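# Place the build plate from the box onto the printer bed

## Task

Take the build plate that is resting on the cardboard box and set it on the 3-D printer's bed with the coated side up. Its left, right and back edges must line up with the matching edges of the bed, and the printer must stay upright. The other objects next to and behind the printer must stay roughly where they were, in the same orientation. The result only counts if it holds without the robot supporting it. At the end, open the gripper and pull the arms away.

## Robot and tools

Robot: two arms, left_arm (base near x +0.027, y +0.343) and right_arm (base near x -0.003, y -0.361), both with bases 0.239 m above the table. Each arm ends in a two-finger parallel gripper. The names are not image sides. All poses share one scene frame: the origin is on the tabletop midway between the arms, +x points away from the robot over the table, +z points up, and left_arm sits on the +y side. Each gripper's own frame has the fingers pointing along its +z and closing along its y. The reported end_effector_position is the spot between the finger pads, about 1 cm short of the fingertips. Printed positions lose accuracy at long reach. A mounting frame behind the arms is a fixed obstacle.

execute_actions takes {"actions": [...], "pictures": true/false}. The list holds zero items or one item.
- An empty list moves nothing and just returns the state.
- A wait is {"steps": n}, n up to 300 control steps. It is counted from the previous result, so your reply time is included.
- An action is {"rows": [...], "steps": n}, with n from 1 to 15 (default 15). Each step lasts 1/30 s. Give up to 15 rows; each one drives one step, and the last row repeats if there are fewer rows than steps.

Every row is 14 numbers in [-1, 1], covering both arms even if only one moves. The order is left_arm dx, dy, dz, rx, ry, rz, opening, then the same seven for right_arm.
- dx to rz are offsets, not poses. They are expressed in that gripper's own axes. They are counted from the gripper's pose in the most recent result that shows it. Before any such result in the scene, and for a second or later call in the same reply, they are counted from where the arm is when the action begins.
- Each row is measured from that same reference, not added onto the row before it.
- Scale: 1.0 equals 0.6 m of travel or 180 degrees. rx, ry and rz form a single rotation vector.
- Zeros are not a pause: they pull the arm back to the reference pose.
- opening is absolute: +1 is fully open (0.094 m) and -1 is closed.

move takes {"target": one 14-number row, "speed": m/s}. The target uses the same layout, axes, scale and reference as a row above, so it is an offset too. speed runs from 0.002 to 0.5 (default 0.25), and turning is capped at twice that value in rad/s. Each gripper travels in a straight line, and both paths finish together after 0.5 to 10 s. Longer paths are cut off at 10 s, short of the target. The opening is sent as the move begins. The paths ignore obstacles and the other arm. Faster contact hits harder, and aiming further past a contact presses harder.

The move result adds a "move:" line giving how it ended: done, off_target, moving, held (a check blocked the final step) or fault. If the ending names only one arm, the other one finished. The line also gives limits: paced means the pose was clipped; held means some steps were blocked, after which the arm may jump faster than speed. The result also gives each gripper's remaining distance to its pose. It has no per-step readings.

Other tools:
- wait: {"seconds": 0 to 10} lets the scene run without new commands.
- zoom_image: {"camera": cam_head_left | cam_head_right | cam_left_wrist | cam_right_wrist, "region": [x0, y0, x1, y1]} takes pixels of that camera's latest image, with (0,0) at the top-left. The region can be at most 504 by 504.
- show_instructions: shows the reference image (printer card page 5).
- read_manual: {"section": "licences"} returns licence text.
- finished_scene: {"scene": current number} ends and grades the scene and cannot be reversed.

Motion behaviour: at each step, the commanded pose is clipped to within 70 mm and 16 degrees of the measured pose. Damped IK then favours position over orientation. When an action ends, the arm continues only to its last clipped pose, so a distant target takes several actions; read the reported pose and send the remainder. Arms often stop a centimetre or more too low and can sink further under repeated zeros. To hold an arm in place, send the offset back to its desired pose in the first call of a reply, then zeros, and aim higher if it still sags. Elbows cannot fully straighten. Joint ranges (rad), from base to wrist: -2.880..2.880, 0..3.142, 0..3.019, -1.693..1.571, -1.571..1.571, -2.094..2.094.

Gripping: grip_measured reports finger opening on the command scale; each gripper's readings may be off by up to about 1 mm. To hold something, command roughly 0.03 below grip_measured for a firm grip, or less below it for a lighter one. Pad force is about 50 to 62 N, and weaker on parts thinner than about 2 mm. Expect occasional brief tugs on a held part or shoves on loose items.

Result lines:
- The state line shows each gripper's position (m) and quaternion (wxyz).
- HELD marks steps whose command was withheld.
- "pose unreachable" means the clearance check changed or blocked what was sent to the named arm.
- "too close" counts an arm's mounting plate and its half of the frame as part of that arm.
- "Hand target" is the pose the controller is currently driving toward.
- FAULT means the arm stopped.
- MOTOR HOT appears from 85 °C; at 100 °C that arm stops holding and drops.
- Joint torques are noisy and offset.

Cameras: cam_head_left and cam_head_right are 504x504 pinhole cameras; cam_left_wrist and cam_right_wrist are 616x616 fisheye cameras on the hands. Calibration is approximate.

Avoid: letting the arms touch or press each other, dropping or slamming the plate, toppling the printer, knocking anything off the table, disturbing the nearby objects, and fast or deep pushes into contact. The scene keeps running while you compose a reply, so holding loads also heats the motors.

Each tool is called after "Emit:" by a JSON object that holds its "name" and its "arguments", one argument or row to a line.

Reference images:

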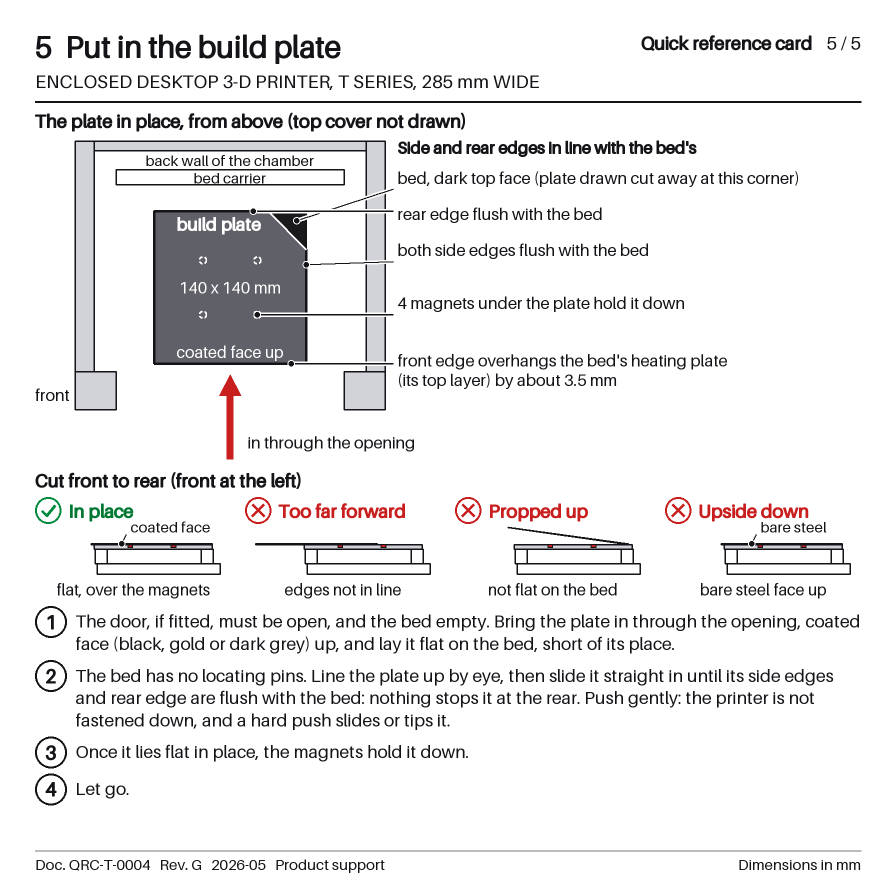

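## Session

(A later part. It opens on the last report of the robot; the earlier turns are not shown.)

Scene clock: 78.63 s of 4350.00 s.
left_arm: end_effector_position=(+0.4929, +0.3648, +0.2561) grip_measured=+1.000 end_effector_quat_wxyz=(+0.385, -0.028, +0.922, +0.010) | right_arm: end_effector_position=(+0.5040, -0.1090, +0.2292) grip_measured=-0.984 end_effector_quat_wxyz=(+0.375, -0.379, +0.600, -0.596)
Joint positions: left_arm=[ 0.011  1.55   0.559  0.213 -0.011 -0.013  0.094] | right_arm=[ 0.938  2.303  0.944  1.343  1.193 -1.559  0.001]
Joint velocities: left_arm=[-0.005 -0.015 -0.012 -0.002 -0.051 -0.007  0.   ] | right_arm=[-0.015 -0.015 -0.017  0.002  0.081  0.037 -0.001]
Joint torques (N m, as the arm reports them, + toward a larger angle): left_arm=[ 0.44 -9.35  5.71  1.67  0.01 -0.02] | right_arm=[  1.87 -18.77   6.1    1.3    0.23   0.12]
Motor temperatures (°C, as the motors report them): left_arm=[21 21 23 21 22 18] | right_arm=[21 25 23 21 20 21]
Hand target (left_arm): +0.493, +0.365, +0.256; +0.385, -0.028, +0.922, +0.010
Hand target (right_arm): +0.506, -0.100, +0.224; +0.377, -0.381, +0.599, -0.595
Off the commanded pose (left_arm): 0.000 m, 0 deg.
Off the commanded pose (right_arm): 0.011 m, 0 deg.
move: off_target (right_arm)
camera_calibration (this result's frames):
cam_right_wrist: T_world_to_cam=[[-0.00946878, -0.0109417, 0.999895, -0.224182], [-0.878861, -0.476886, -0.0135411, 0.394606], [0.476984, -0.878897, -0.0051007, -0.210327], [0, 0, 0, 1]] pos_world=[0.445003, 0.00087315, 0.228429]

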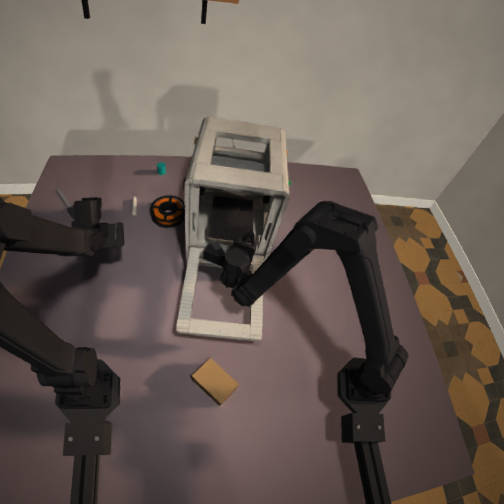

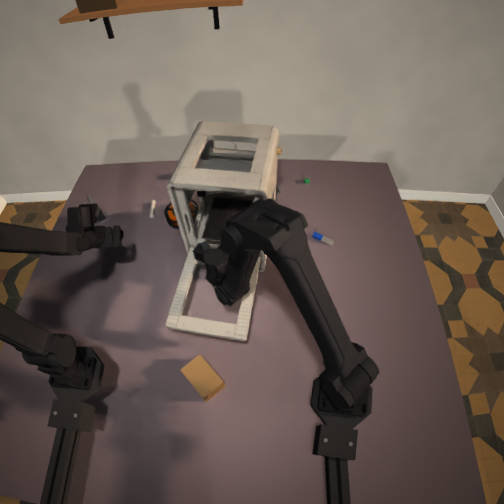

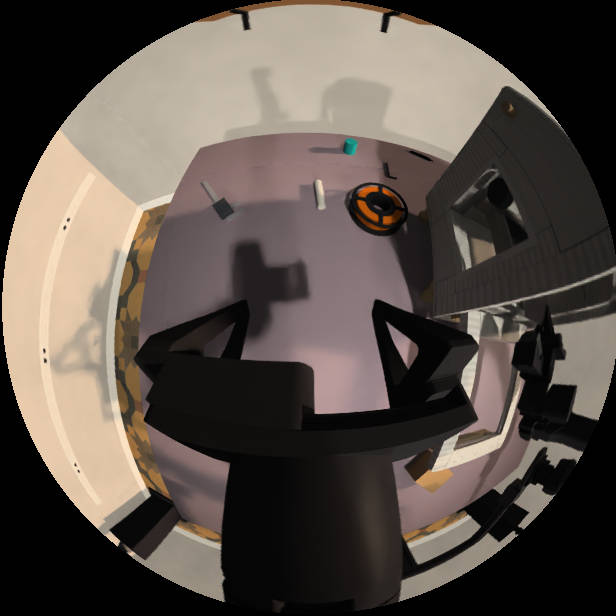

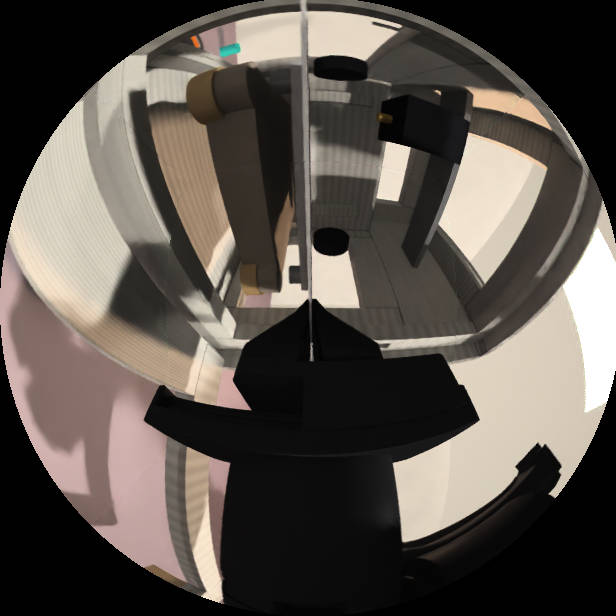

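Emit:
{"name": "move", "arguments": {
  "target": [0,0,0,0,0,0,1,-0.018,0.008,-0.005,0,-0.004,0,-1],
  "speed": 0.015
}}

Emit:
{"name": "move", "arguments": {
  "target": [0,0,0,0,0,0,1,0,0,0,0,0,0,-0.6]
}}

Emit:
{"name": "move", "arguments": {
  "target": [0,0,0,0,0,0,1,0,-0.005,-0.125,0,0,0,-0.6],
  "speed": 0.08
}}

Emit:
{"name": "move", "arguments": {
  "target": [0,0,0,0,0,0,1,-0.07,0,-0.02,-0.07,-0.07,0.496,0.8],
  "speed": 0.4
}}

Emit:
{"name": "zoom_image", "arguments": {
  "camera": "cam_right_wrist",
  "region": [200, 150, 420, 350]
}}

Scene clock: 82.97 s of 4350.00 s.
left_arm: end_effector_position=(+0.4929, +0.3648, +0.2561) grip_measured=+1.000 end_effector_quat_wxyz=(+0.385, -0.028, +0.922, +0.010) | right_arm: end_effector_position=(+0.5033, -0.1075, +0.2292) grip_measured=-0.984 end_effector_quat_wxyz=(+0.376, -0.380, +0.599, -0.595)
Joint positions: left_arm=[ 0.011  1.55   0.559  0.213 -0.011 -0.013  0.094] | right_arm=[ 0.941  2.303  0.944  1.343  1.193 -1.559  0.001]
Joint velocities: left_arm=[-0.005 -0.005  0.002 -0.022  0.022  0.037  0.   ] | right_arm=[-0.015 -0.005 -0.017 -0.002  0.007  0.037 -0.   ]
Joint torques (N m, as the arm reports them, + toward a larger angle): left_arm=[ 0.05 -9.34  5.78  1.52 -0.04 -0.03] | right_arm=[  1.   -19.65   6.     1.56   0.07   0.1 ]
Motor temperatures (°C, as the motors report them): left_arm=[21 21 23 21 22 18] | right_arm=[21 25 23 21 20 21]
Hand target (left_arm): +0.493, +0.365, +0.256; +0.385, -0.028, +0.922, +0.010
Hand target (right_arm): +0.506, -0.098, +0.225; +0.379, -0.383, +0.598, -0.594
Off the commanded pose (left_arm): 0.000 m, 0 deg.
Off the commanded pose (right_arm): 0.011 m, 1 deg.
After step 90, 0.30 s passed at rest.
move: off_target (right_arm)
camera_calibration (this result's frames):
cam_right_wrist: T_world_to_cam=[[-0.00943921, -0.0109765, 0.999895, -0.224194], [-0.877402, -0.479565, -0.0135474, 0.393644], [0.479664, -0.877437, -0.00510411, -0.20979], [0, 0, 0, 1]] pos_world=[0.443896, 0.00223943, 0.228433]

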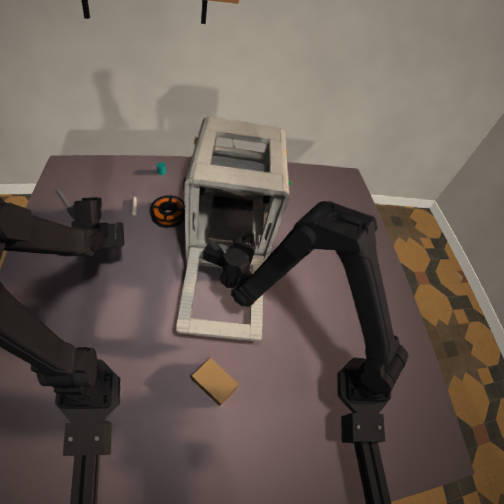

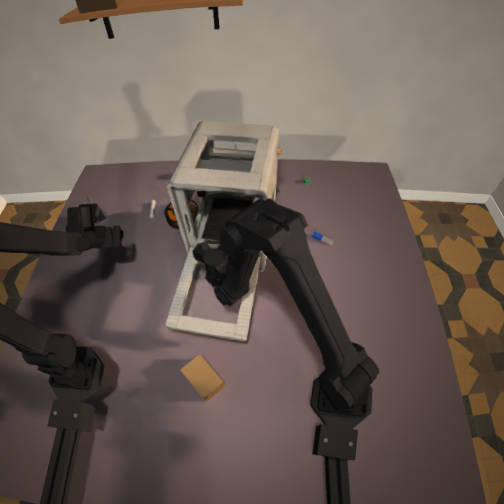

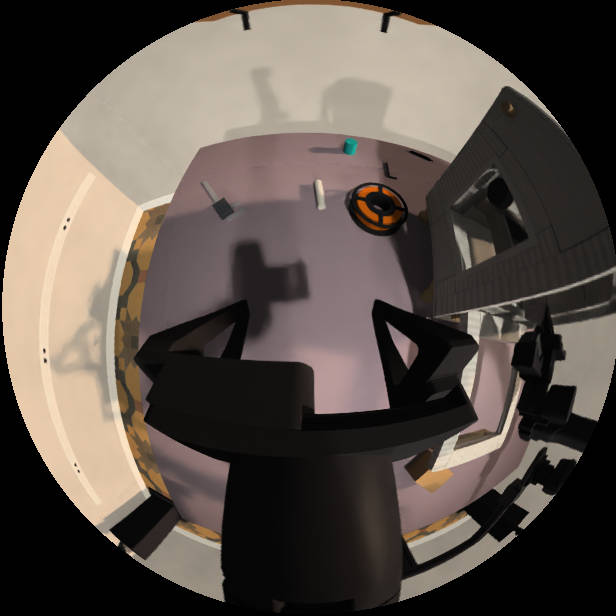

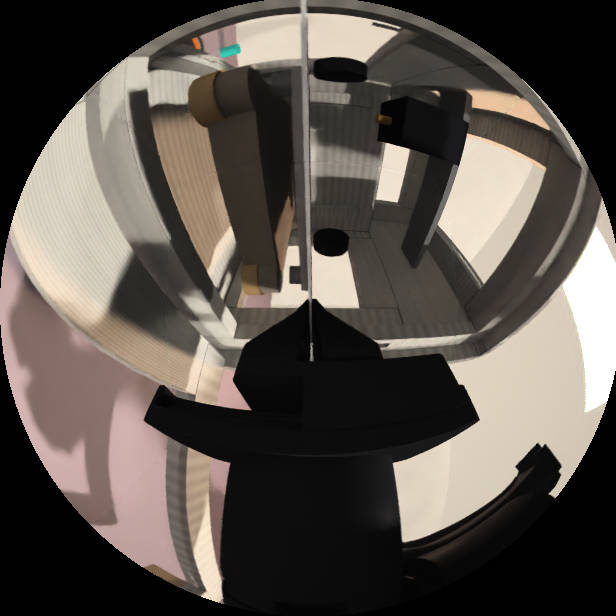

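Scene clock: 83.47 s of 4350.00 s.
left_arm: end_effector_position=(+0.4929, +0.3648, +0.2561) grip_measured=+1.000 end_effector_quat_wxyz=(+0.385, -0.028, +0.922, +0.010) | right_arm: end_effector_position=(+0.5033, -0.1075, +0.2292) grip_measured=-0.602 end_effector_quat_wxyz=(+0.376, -0.380, +0.599, -0.595)
Joint positions: left_arm=[ 0.011  1.55   0.559  0.213 -0.011 -0.013  0.094] | right_arm=[ 0.941  2.303  0.944  1.343  1.193 -1.559  0.019]
Joint velocities: left_arm=[ 0.005 -0.005  0.002  0.002 -0.022  0.051  0.   ] | right_arm=[-0.005  0.005  0.017 -0.007 -0.007 -0.007 -0.   ]
Joint torques (N m, as the arm reports them, + toward a larger angle): left_arm=[ 0.76 -9.34  5.68  1.3   0.05 -0.05] | right_arm=[  0.48 -20.41   3.65   1.67   0.11   0.11]
Motor temperatures (°C, as the motors report them): left_arm=[21 21 23 21 22 18] | right_arm=[21 25 23 21 20 21]
Hand target (left_arm): +0.493, +0.365, +0.256; +0.385, -0.028, +0.922, +0.010
Hand target (right_arm): +0.503, -0.107, +0.229; +0.376, -0.380, +0.599, -0.595
Off the commanded pose (left_arm): 0.000 m, 0 deg.
Off the commanded pose (right_arm): 0.000 m, 0 deg.
move: done
camera_calibration (this result's frames):
cam_right_wrist: T_world_to_cam=[[-0.00943921, -0.0109765, 0.999895, -0.224194], [-0.877402, -0.479565, -0.0135474, 0.393644], [0.479664, -0.877437, -0.00510411, -0.20979], [0, 0, 0, 1]] pos_world=[0.443896, 0.00223943, 0.228433]

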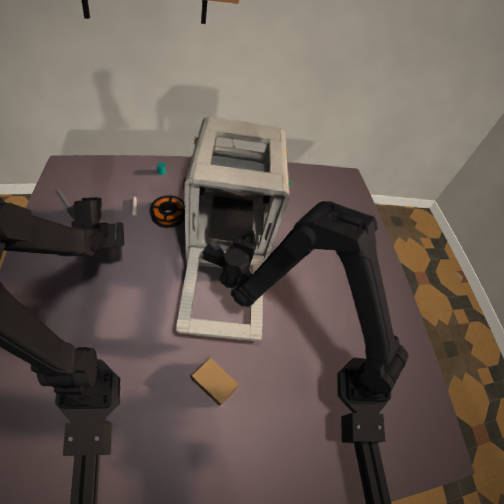

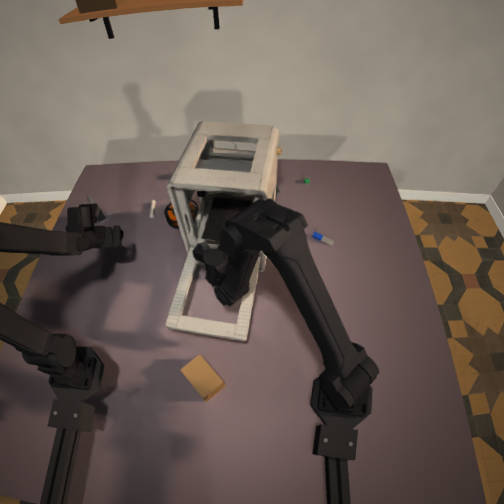

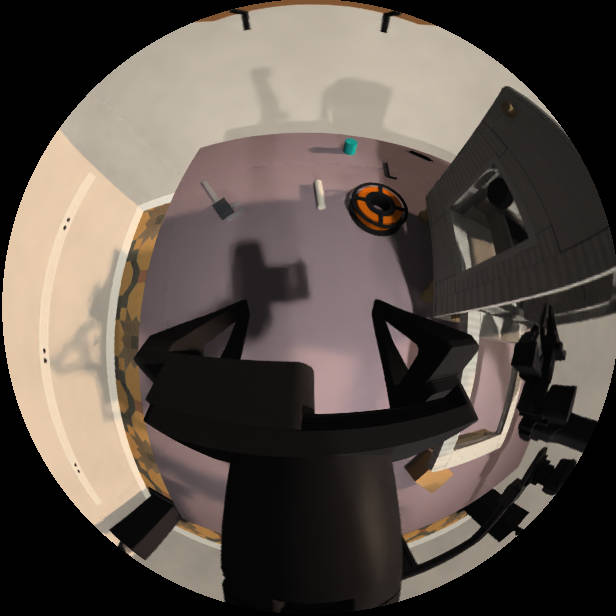

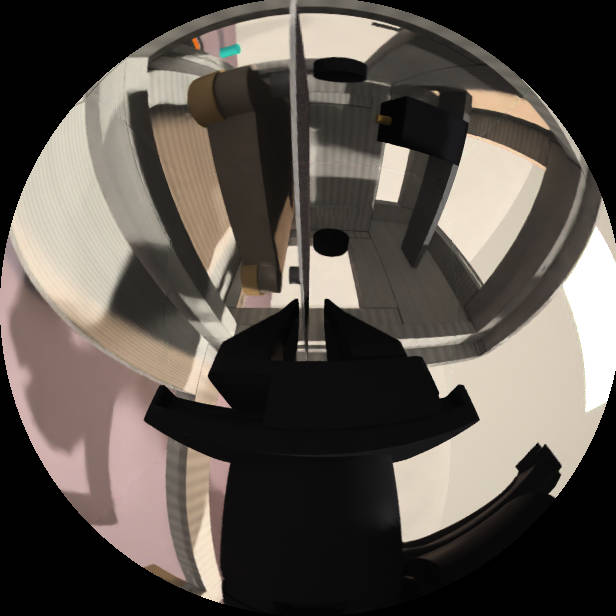

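Scene clock: 84.80 s of 4350.00 s.
left_arm: end_effector_position=(+0.4929, +0.3648, +0.2561) grip_measured=+1.000 end_effector_quat_wxyz=(+0.385, -0.028, +0.922, +0.010) | right_arm: end_effector_position=(+0.4366, -0.0753, +0.2233) grip_measured=-0.602 end_effector_quat_wxyz=(+0.367, -0.392, +0.594, -0.599)
Joint positions: left_arm=[ 0.011  1.55   0.559  0.213 -0.011 -0.013  0.094] | right_arm=[ 1.092  2.299  0.884  1.369  1.34  -1.559  0.019]
Joint velocities: left_arm=[-0.015 -0.005 -0.002  0.002  0.007 -0.022  0.   ] | right_arm=[ 0.005 -0.015 -0.027  0.002 -0.095 -0.051 -0.001]
Joint torques (N m, as the arm reports them, + toward a larger angle): left_arm=[-0.26 -9.68  5.71  1.22  0.02 -0.05] | right_arm=[ -0.14 -22.62   2.46   2.08   0.33   0.12]
Motor temperatures (°C, as the motors report them): left_arm=[21 21 23 21 22 18] | right_arm=[21 25 23 21 20 21]
Hand target (left_arm): +0.493, +0.365, +0.256; +0.385, -0.028, +0.922, +0.010
Hand target (right_arm): +0.437, -0.075, +0.233; +0.376, -0.380, +0.599, -0.596
Off the commanded pose (left_arm): 0.000 m, 0 deg.
Off the commanded pose (right_arm): 0.010 m, 2 deg.
move: done
camera_calibration (this result's frames):
cam_right_wrist: T_world_to_cam=[[0.00830242, 0.0150722, 0.999852, -0.22433], [-0.875495, -0.483008, 0.0145509, 0.343136], [0.483155, -0.875486, 0.00918549, -0.154228], [0, 0, 0, 1]] pos_world=[0.376793, 0.0340939, 0.220721]

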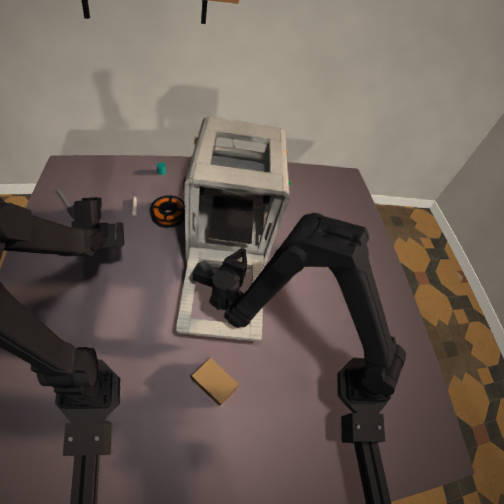

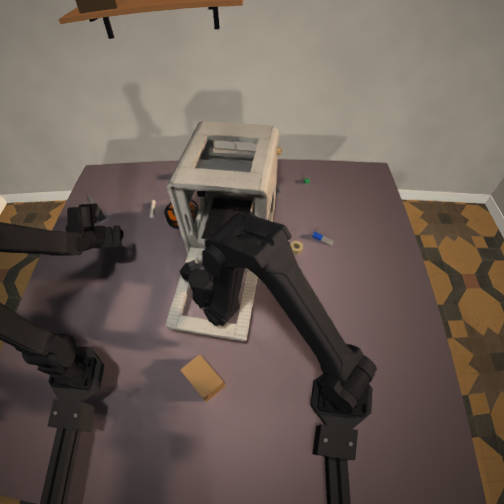

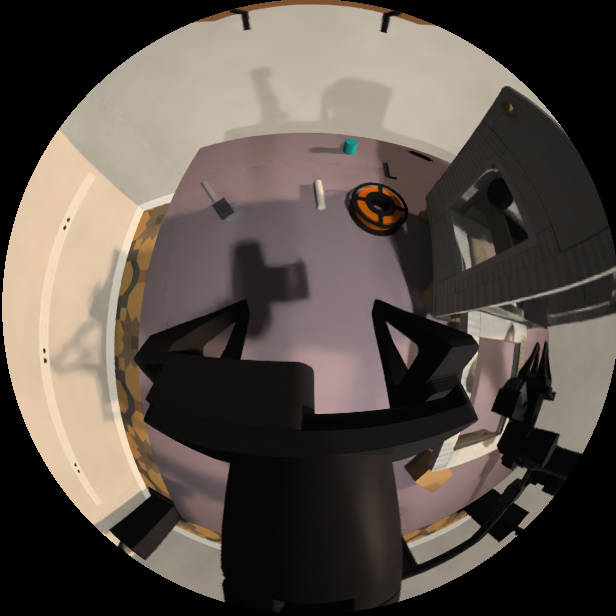

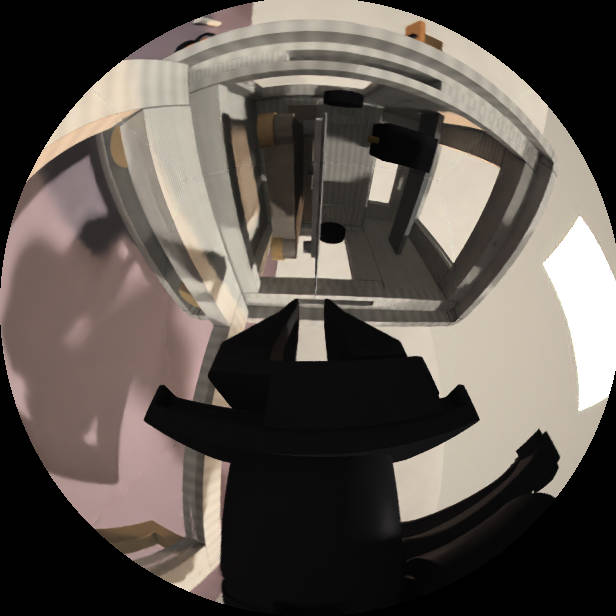

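Scene clock: 87.43 s of 4350.00 s.
left_arm: end_effector_position=(+0.4929, +0.3648, +0.2561) grip_measured=+1.000 end_effector_quat_wxyz=(+0.385, -0.028, +0.922, +0.010) | right_arm: end_effector_position=(+0.4470, -0.0353, +0.2284) grip_measured=+0.798 end_effector_quat_wxyz=(+0.695, +0.047, +0.713, -0.073)
Joint positions: left_arm=[ 0.011  1.55   0.559  0.213 -0.011 -0.013  0.094] | right_arm=[ 1.093  2.278  0.863  1.373  1.073 -0.002  0.084]
Joint velocities: left_arm=[-0.024 -0.015  0.007  0.002 -0.007 -0.037  0.   ] | right_arm=[ 0.005 -0.015 -0.012 -0.017 -0.022 -0.037 -0.   ]
Joint torques (N m, as the arm reports them, + toward a larger angle): left_arm=[-0.25 -9.29  5.53  1.45 -0.01 -0.04] | right_arm=[  1.33 -17.34   3.39   2.19  -0.1    0.06]
Motor temperatures (°C, as the motors report them): left_arm=[21 21 23 21 22 18] | right_arm=[21 25 23 21 20 21]
Hand target (left_arm): +0.493, +0.365, +0.256; +0.385, -0.028, +0.922, +0.010
Hand target (right_arm): +0.444, -0.032, +0.222; +0.696, +0.046, +0.714, -0.065
Off the commanded pose (left_arm): 0.000 m, 0 deg.
Off the commanded pose (right_arm): 0.008 m, 1 deg.
move: done
camera_calibration (this result's frames):
cam_right_wrist: T_world_to_cam=[[-0.181169, -0.983198, 0.0223497, 0.0426165], [-0.59876, 0.0922454, -0.795599, 0.453075], [0.780169, -0.15752, -0.605412, -0.0913029], [0, 0, 0, 1]] pos_world=[0.350235, -0.0142756, 0.304237]

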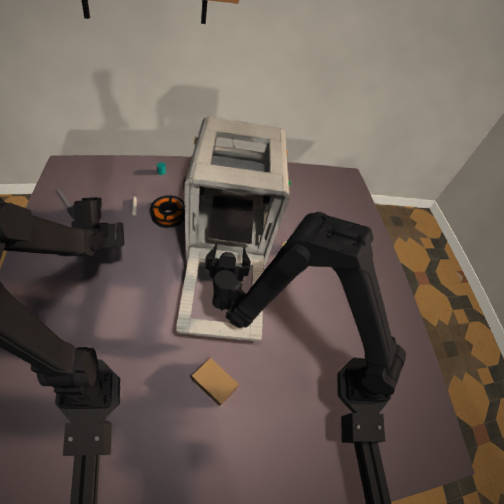

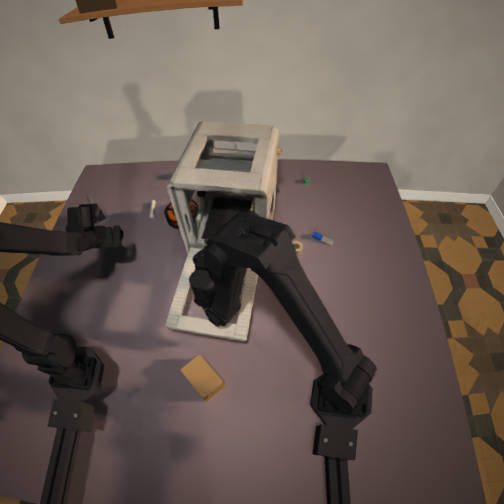

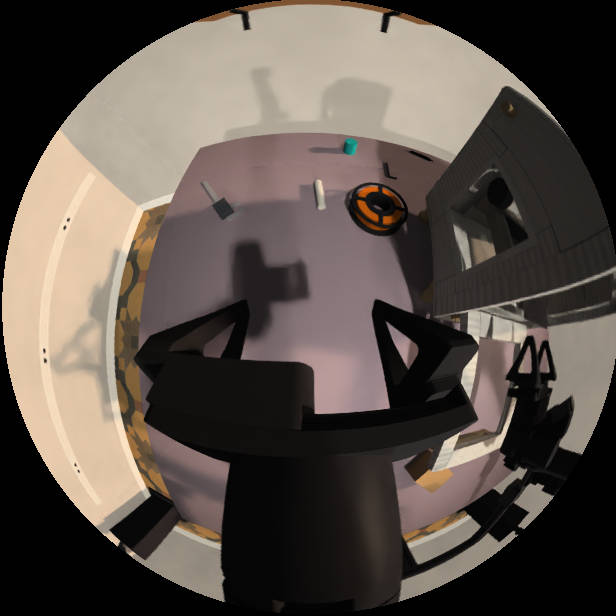

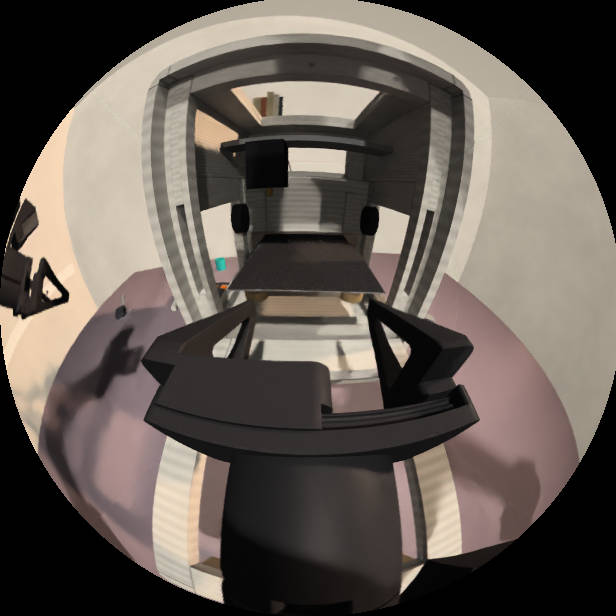

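Region (200, 150, 420, 350) of cam_right_wrist's 616x616 image, scaled by 2.291, with more detail than that image has; it fills the top 458 rows of this view, and the rest is white.

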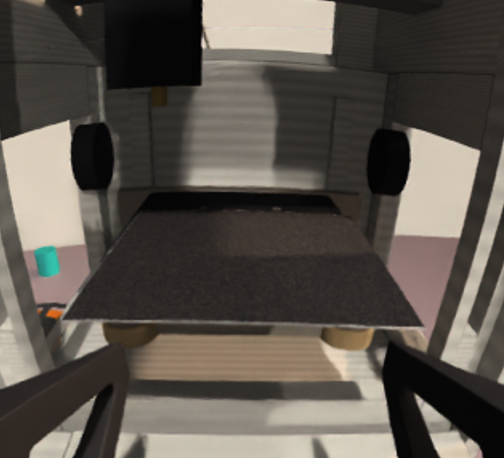

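Emit:
{"name": "move", "arguments": {
  "target": [0,0,0,0,0,0,1,0.012,0.015,0.11,-0.008,0,0.012,0.8],
  "speed": 0.025
}}

Emit:
{"name": "zoom_image", "arguments": {
  "camera": "cam_right_wrist",
  "region": [200, 200, 420, 350]
}}

Emit:
{"name": "zoom_image", "arguments": {
  "camera": "cam_head_left",
  "region": [190, 180, 280, 270]
}}

Scene clock: 92.50 s of 4350.00 s.
left_arm: end_effector_position=(+0.4929, +0.3648, +0.2561) grip_measured=+1.000 end_effector_quat_wxyz=(+0.385, -0.028, +0.922, +0.010) | right_arm: end_effector_position=(+0.5066, -0.0358, +0.2381) grip_measured=+0.798 end_effector_quat_wxyz=(+0.704, +0.054, +0.707, -0.045)
Joint positions: left_arm=[ 0.011  1.55   0.559  0.213 -0.011 -0.013  0.094] | right_arm=[0.99  2.286 0.957 1.323 0.94  0.016 0.084]
Joint velocities: left_arm=[-0.015 -0.005 -0.002 -0.012  0.066 -0.051  0.   ] | right_arm=[-0.034  0.005  0.012  0.002 -0.051  0.022 -0.001]
Joint torques (N m, as the arm reports them, + toward a larger angle): left_arm=[ 0.8  -9.04  5.4   1.22 -0.01 -0.03] | right_arm=[ -0.67 -17.87   6.01   1.23  -0.18   0.19]
Motor temperatures (°C, as the motors report them): left_arm=[21 21 23 21 22 18] | right_arm=[21 25 23 21 20 21]
Hand target (left_arm): +0.493, +0.365, +0.256; +0.385, -0.028, +0.922, +0.010
Hand target (right_arm): +0.512, -0.039, +0.219; +0.697, +0.053, +0.714, -0.050
Off the commanded pose (left_arm): 0.000 m, 0 deg.
Off the commanded pose (right_arm): 0.020 m, 1 deg.
move: off_target (right_arm)
camera_calibration (this result's frames):
cam_right_wrist: T_world_to_cam=[[-0.150983, -0.988128, -0.0284241, 0.049353], [-0.582285, 0.112134, -0.805215, 0.491265], [0.798842, -0.105023, -0.592302, -0.142725], [0, 0, 0, 1]] pos_world=[0.407522, -0.0213099, 0.31244]

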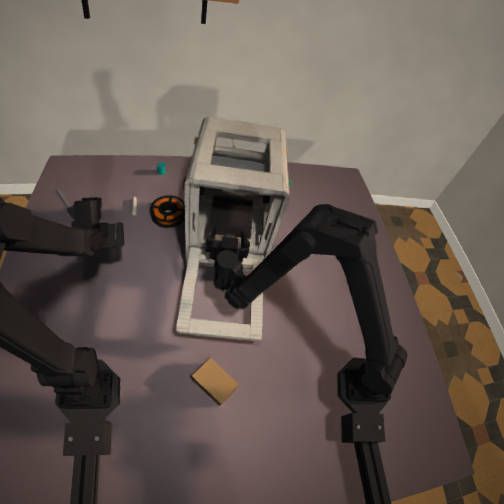

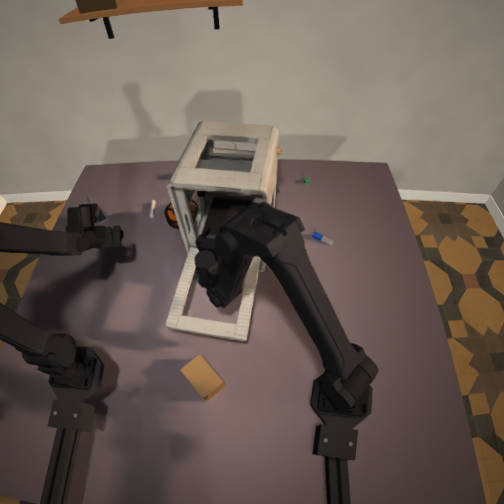

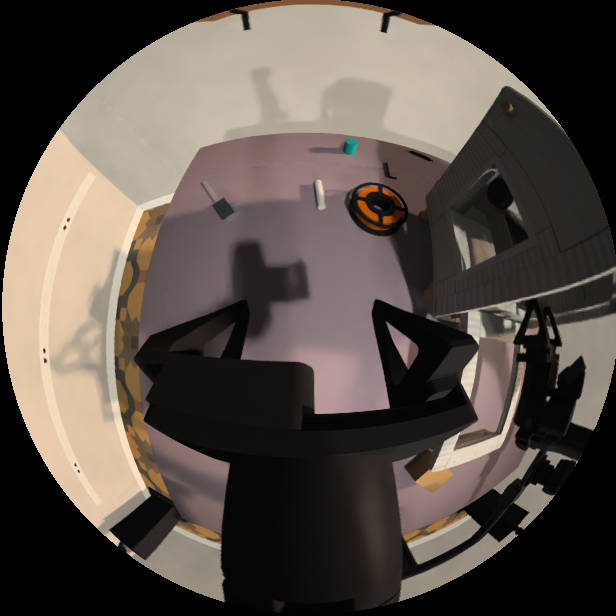

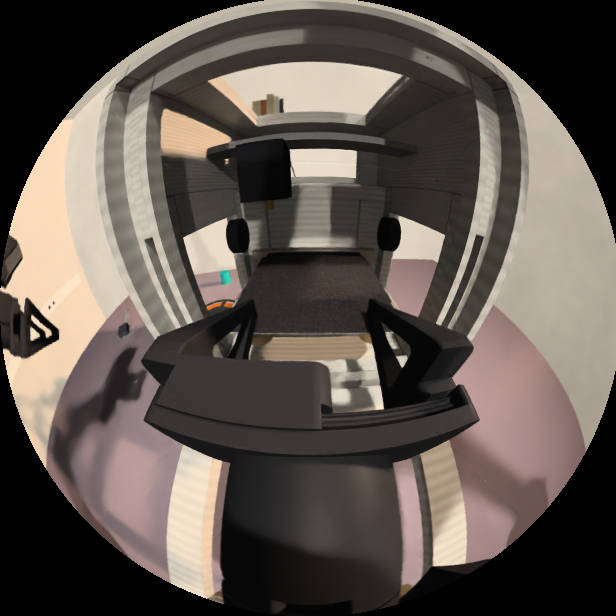

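Region (200, 200, 420, 350) of cam_right_wrist's 616x616 image, scaled by 2.291, with more detail than that image has; it fills the top 344 rows of this view, and the rest is white.

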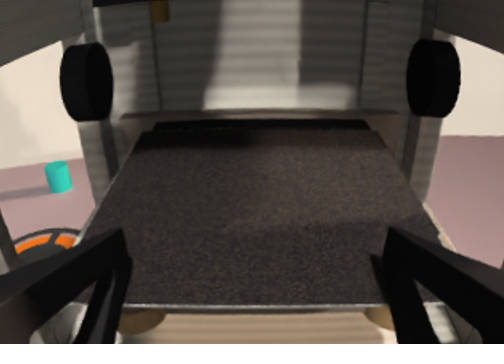

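Region (190, 180, 280, 270) of cam_head_left's 504x504 image, scaled by 5.600, with more detail than that image has.

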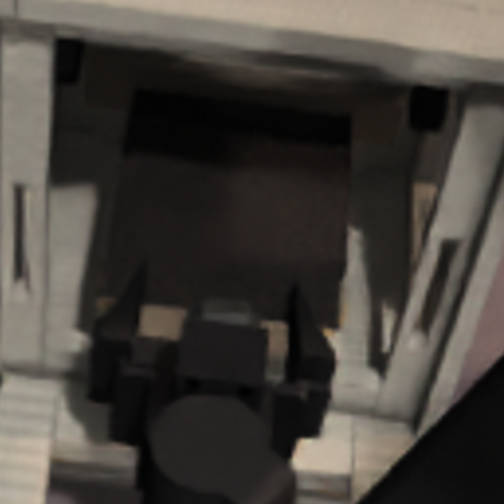

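Rode over the edge. Back off and lower.

Emit:
{"name": "move", "arguments": {
  "target": [0,0,0,0,0,0,1,0,0,-0.055,0.004,0,0,0.8],
  "speed": 0.04
}}

Emit:
{"name": "move", "arguments": {
  "target": [0,0,0,0,0,0,1,0.028,0,0,0,0,0,0.8],
  "speed": 0.03
}}

Emit:
{"name": "zoom_image", "arguments": {
  "camera": "cam_head_left",
  "region": [190, 180, 280, 270]
}}

Scene clock: 95.37 s of 4350.00 s.
left_arm: end_effector_position=(+0.4929, +0.3648, +0.2561) grip_measured=+1.000 end_effector_quat_wxyz=(+0.385, -0.028, +0.922, +0.010) | right_arm: end_effector_position=(+0.4764, -0.0324, +0.2310) grip_measured=+0.798 end_effector_quat_wxyz=(+0.699, +0.052, +0.711, -0.056)
Joint positions: left_arm=[ 0.011  1.55   0.559  0.213 -0.011 -0.013  0.094] | right_arm=[1.044 2.286 0.914 1.344 1.007 0.016 0.084]
Joint velocities: left_arm=[ 0.005  0.005  0.002  0.017 -0.066  0.081  0.   ] | right_arm=[ 0.005  0.005  0.007 -0.017 -0.022 -0.037  0.   ]
Joint torques (N m, as the arm reports them, + toward a larger angle): left_arm=[-0.04 -8.95  5.4   1.08 -0.06 -0.04] | right_arm=[  0.96 -21.7    2.99   2.16   0.28  -0.03]
Motor temperatures (°C, as the motors report them): left_arm=[21 21 23 21 22 18] | right_arm=[21 25 23 21 20 21]
Hand target (left_arm): +0.493, +0.365, +0.256; +0.385, -0.028, +0.922, +0.010
Hand target (right_arm): +0.474, -0.031, +0.238; +0.704, +0.058, +0.707, -0.049
Off the commanded pose (left_arm): 0.000 m, 0 deg.
Off the commanded pose (right_arm): 0.008 m, 1 deg.
move: done
camera_calibration (this result's frames):
cam_right_wrist: T_world_to_cam=[[-0.164376, -0.986354, -0.00934187, 0.0499102], [-0.592186, 0.106253, -0.798766, 0.470576], [0.788858, -0.125766, -0.60157, -0.116252], [0, 0, 0, 1]] pos_world=[0.378578, -0.0153915, 0.306412]

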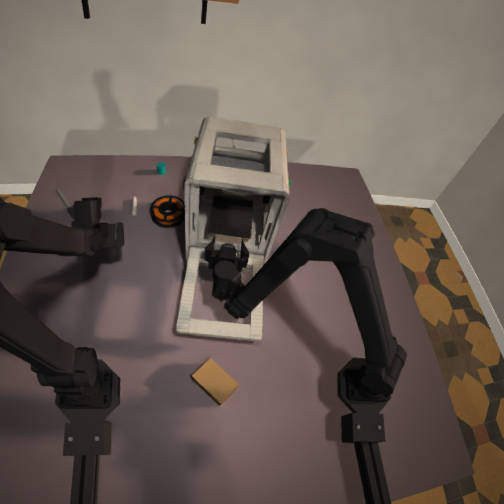

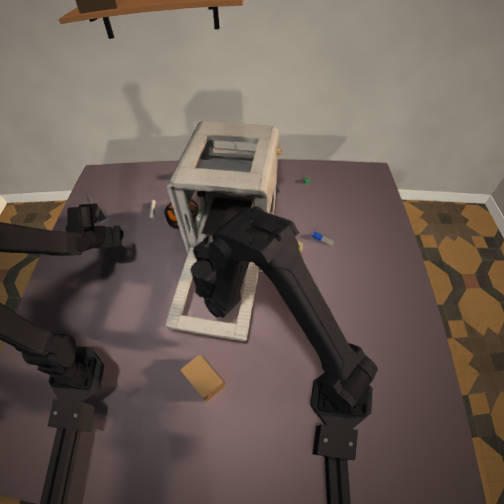

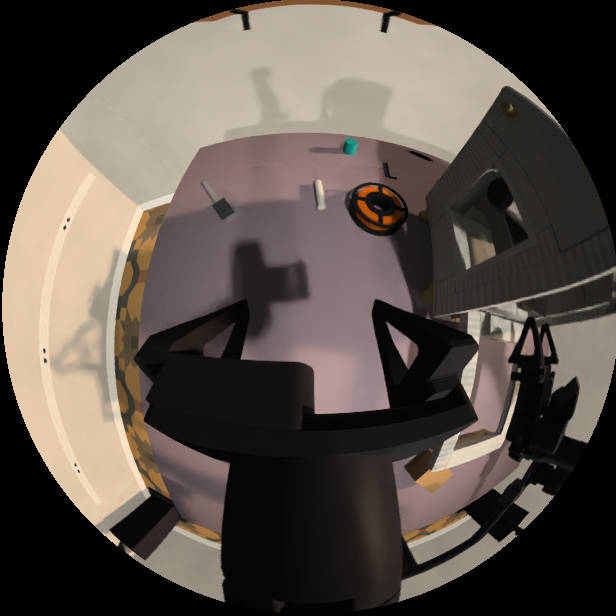

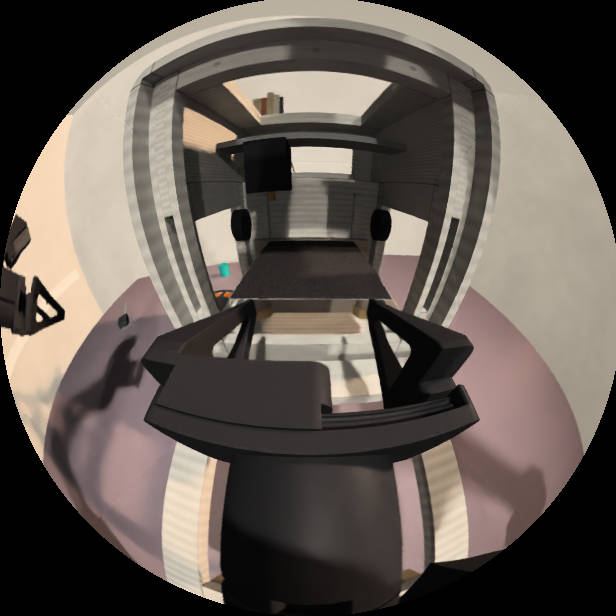

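Scene clock: 96.30 s of 4350.00 s.
left_arm: end_effector_position=(+0.4929, +0.3648, +0.2561) grip_measured=+1.000 end_effector_quat_wxyz=(+0.385, -0.028, +0.922, +0.010) | right_arm: end_effector_position=(+0.4747, -0.0343, +0.2231) grip_measured=+0.798 end_effector_quat_wxyz=(+0.698, +0.050, +0.712, -0.058)
Joint positions: left_arm=[ 0.011  1.55   0.559  0.213 -0.011 -0.013  0.094] | right_arm=[1.044 2.304 0.914 1.356 1.007 0.016 0.084]
Joint velocities: left_arm=[-0.015  0.005 -0.012  0.002  0.051  0.037  0.   ] | right_arm=[-0.005 -0.005  0.007 -0.002 -0.007 -0.037 -0.   ]
Joint torques (N m, as the arm reports them, + toward a larger angle): left_arm=[ 0.79 -9.77  5.59  1.28  0.02 -0.08] | right_arm=[  0.62 -17.02   4.89   2.34   0.15  -0.01]
Motor temperatures (°C, as the motors report them): left_arm=[21 21 23 21 22 18] | right_arm=[21 25 23 21 20 21]
Hand target (left_arm): +0.493, +0.365, +0.256; +0.385, -0.028, +0.922, +0.010
Hand target (right_arm): +0.476, -0.033, +0.214; +0.699, +0.052, +0.711, -0.056
Off the commanded pose (left_arm): 0.000 m, 0 deg.
Off the commanded pose (right_arm): 0.009 m, 0 deg.
move: done
camera_calibration (this result's frames):
cam_right_wrist: T_world_to_cam=[[-0.164389, -0.986387, -0.00414359, 0.0465321], [-0.595386, 0.102573, -0.796865, 0.464475], [0.786442, -0.128529, -0.604143, -0.118268], [0, 0, 0, 1]] pos_world=[0.377202, -0.0169448, 0.298866]

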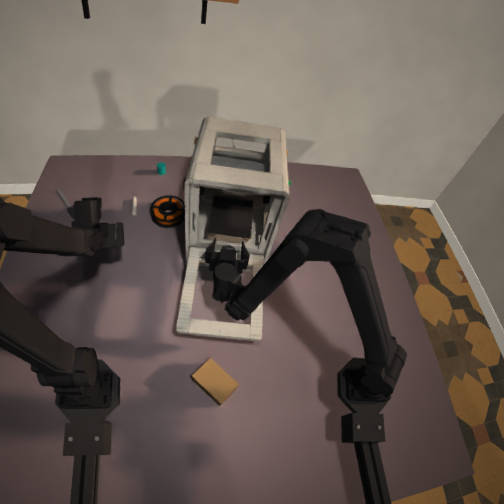

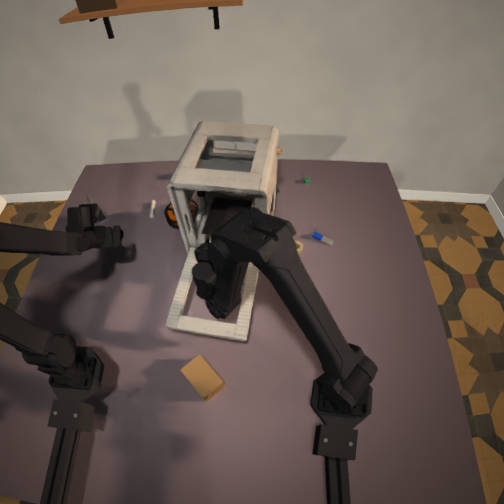

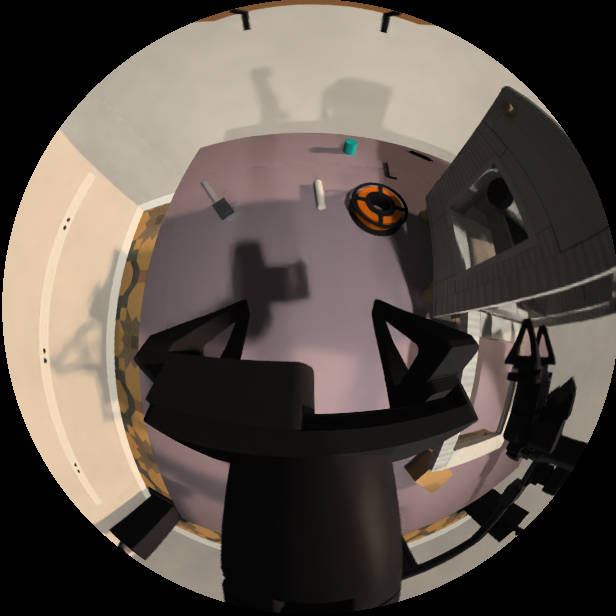

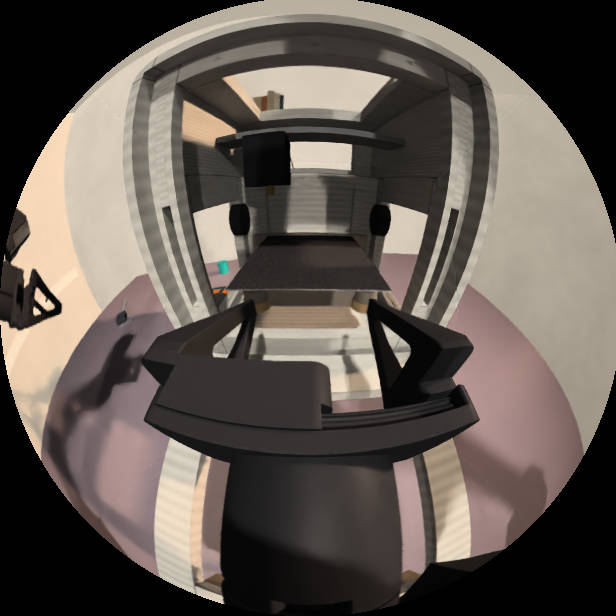

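Region (190, 180, 280, 270) of cam_head_left's 504x504 image, scaled by 5.600, with more detail than that image has.

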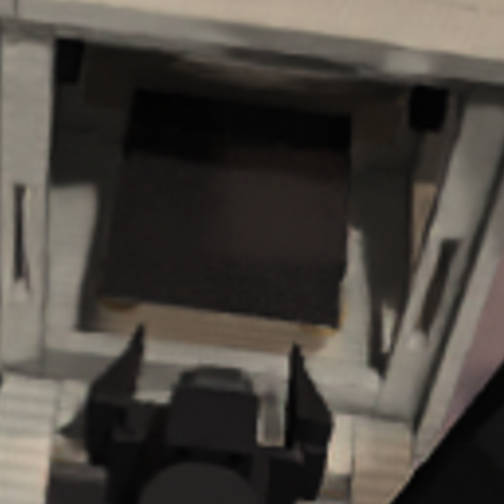

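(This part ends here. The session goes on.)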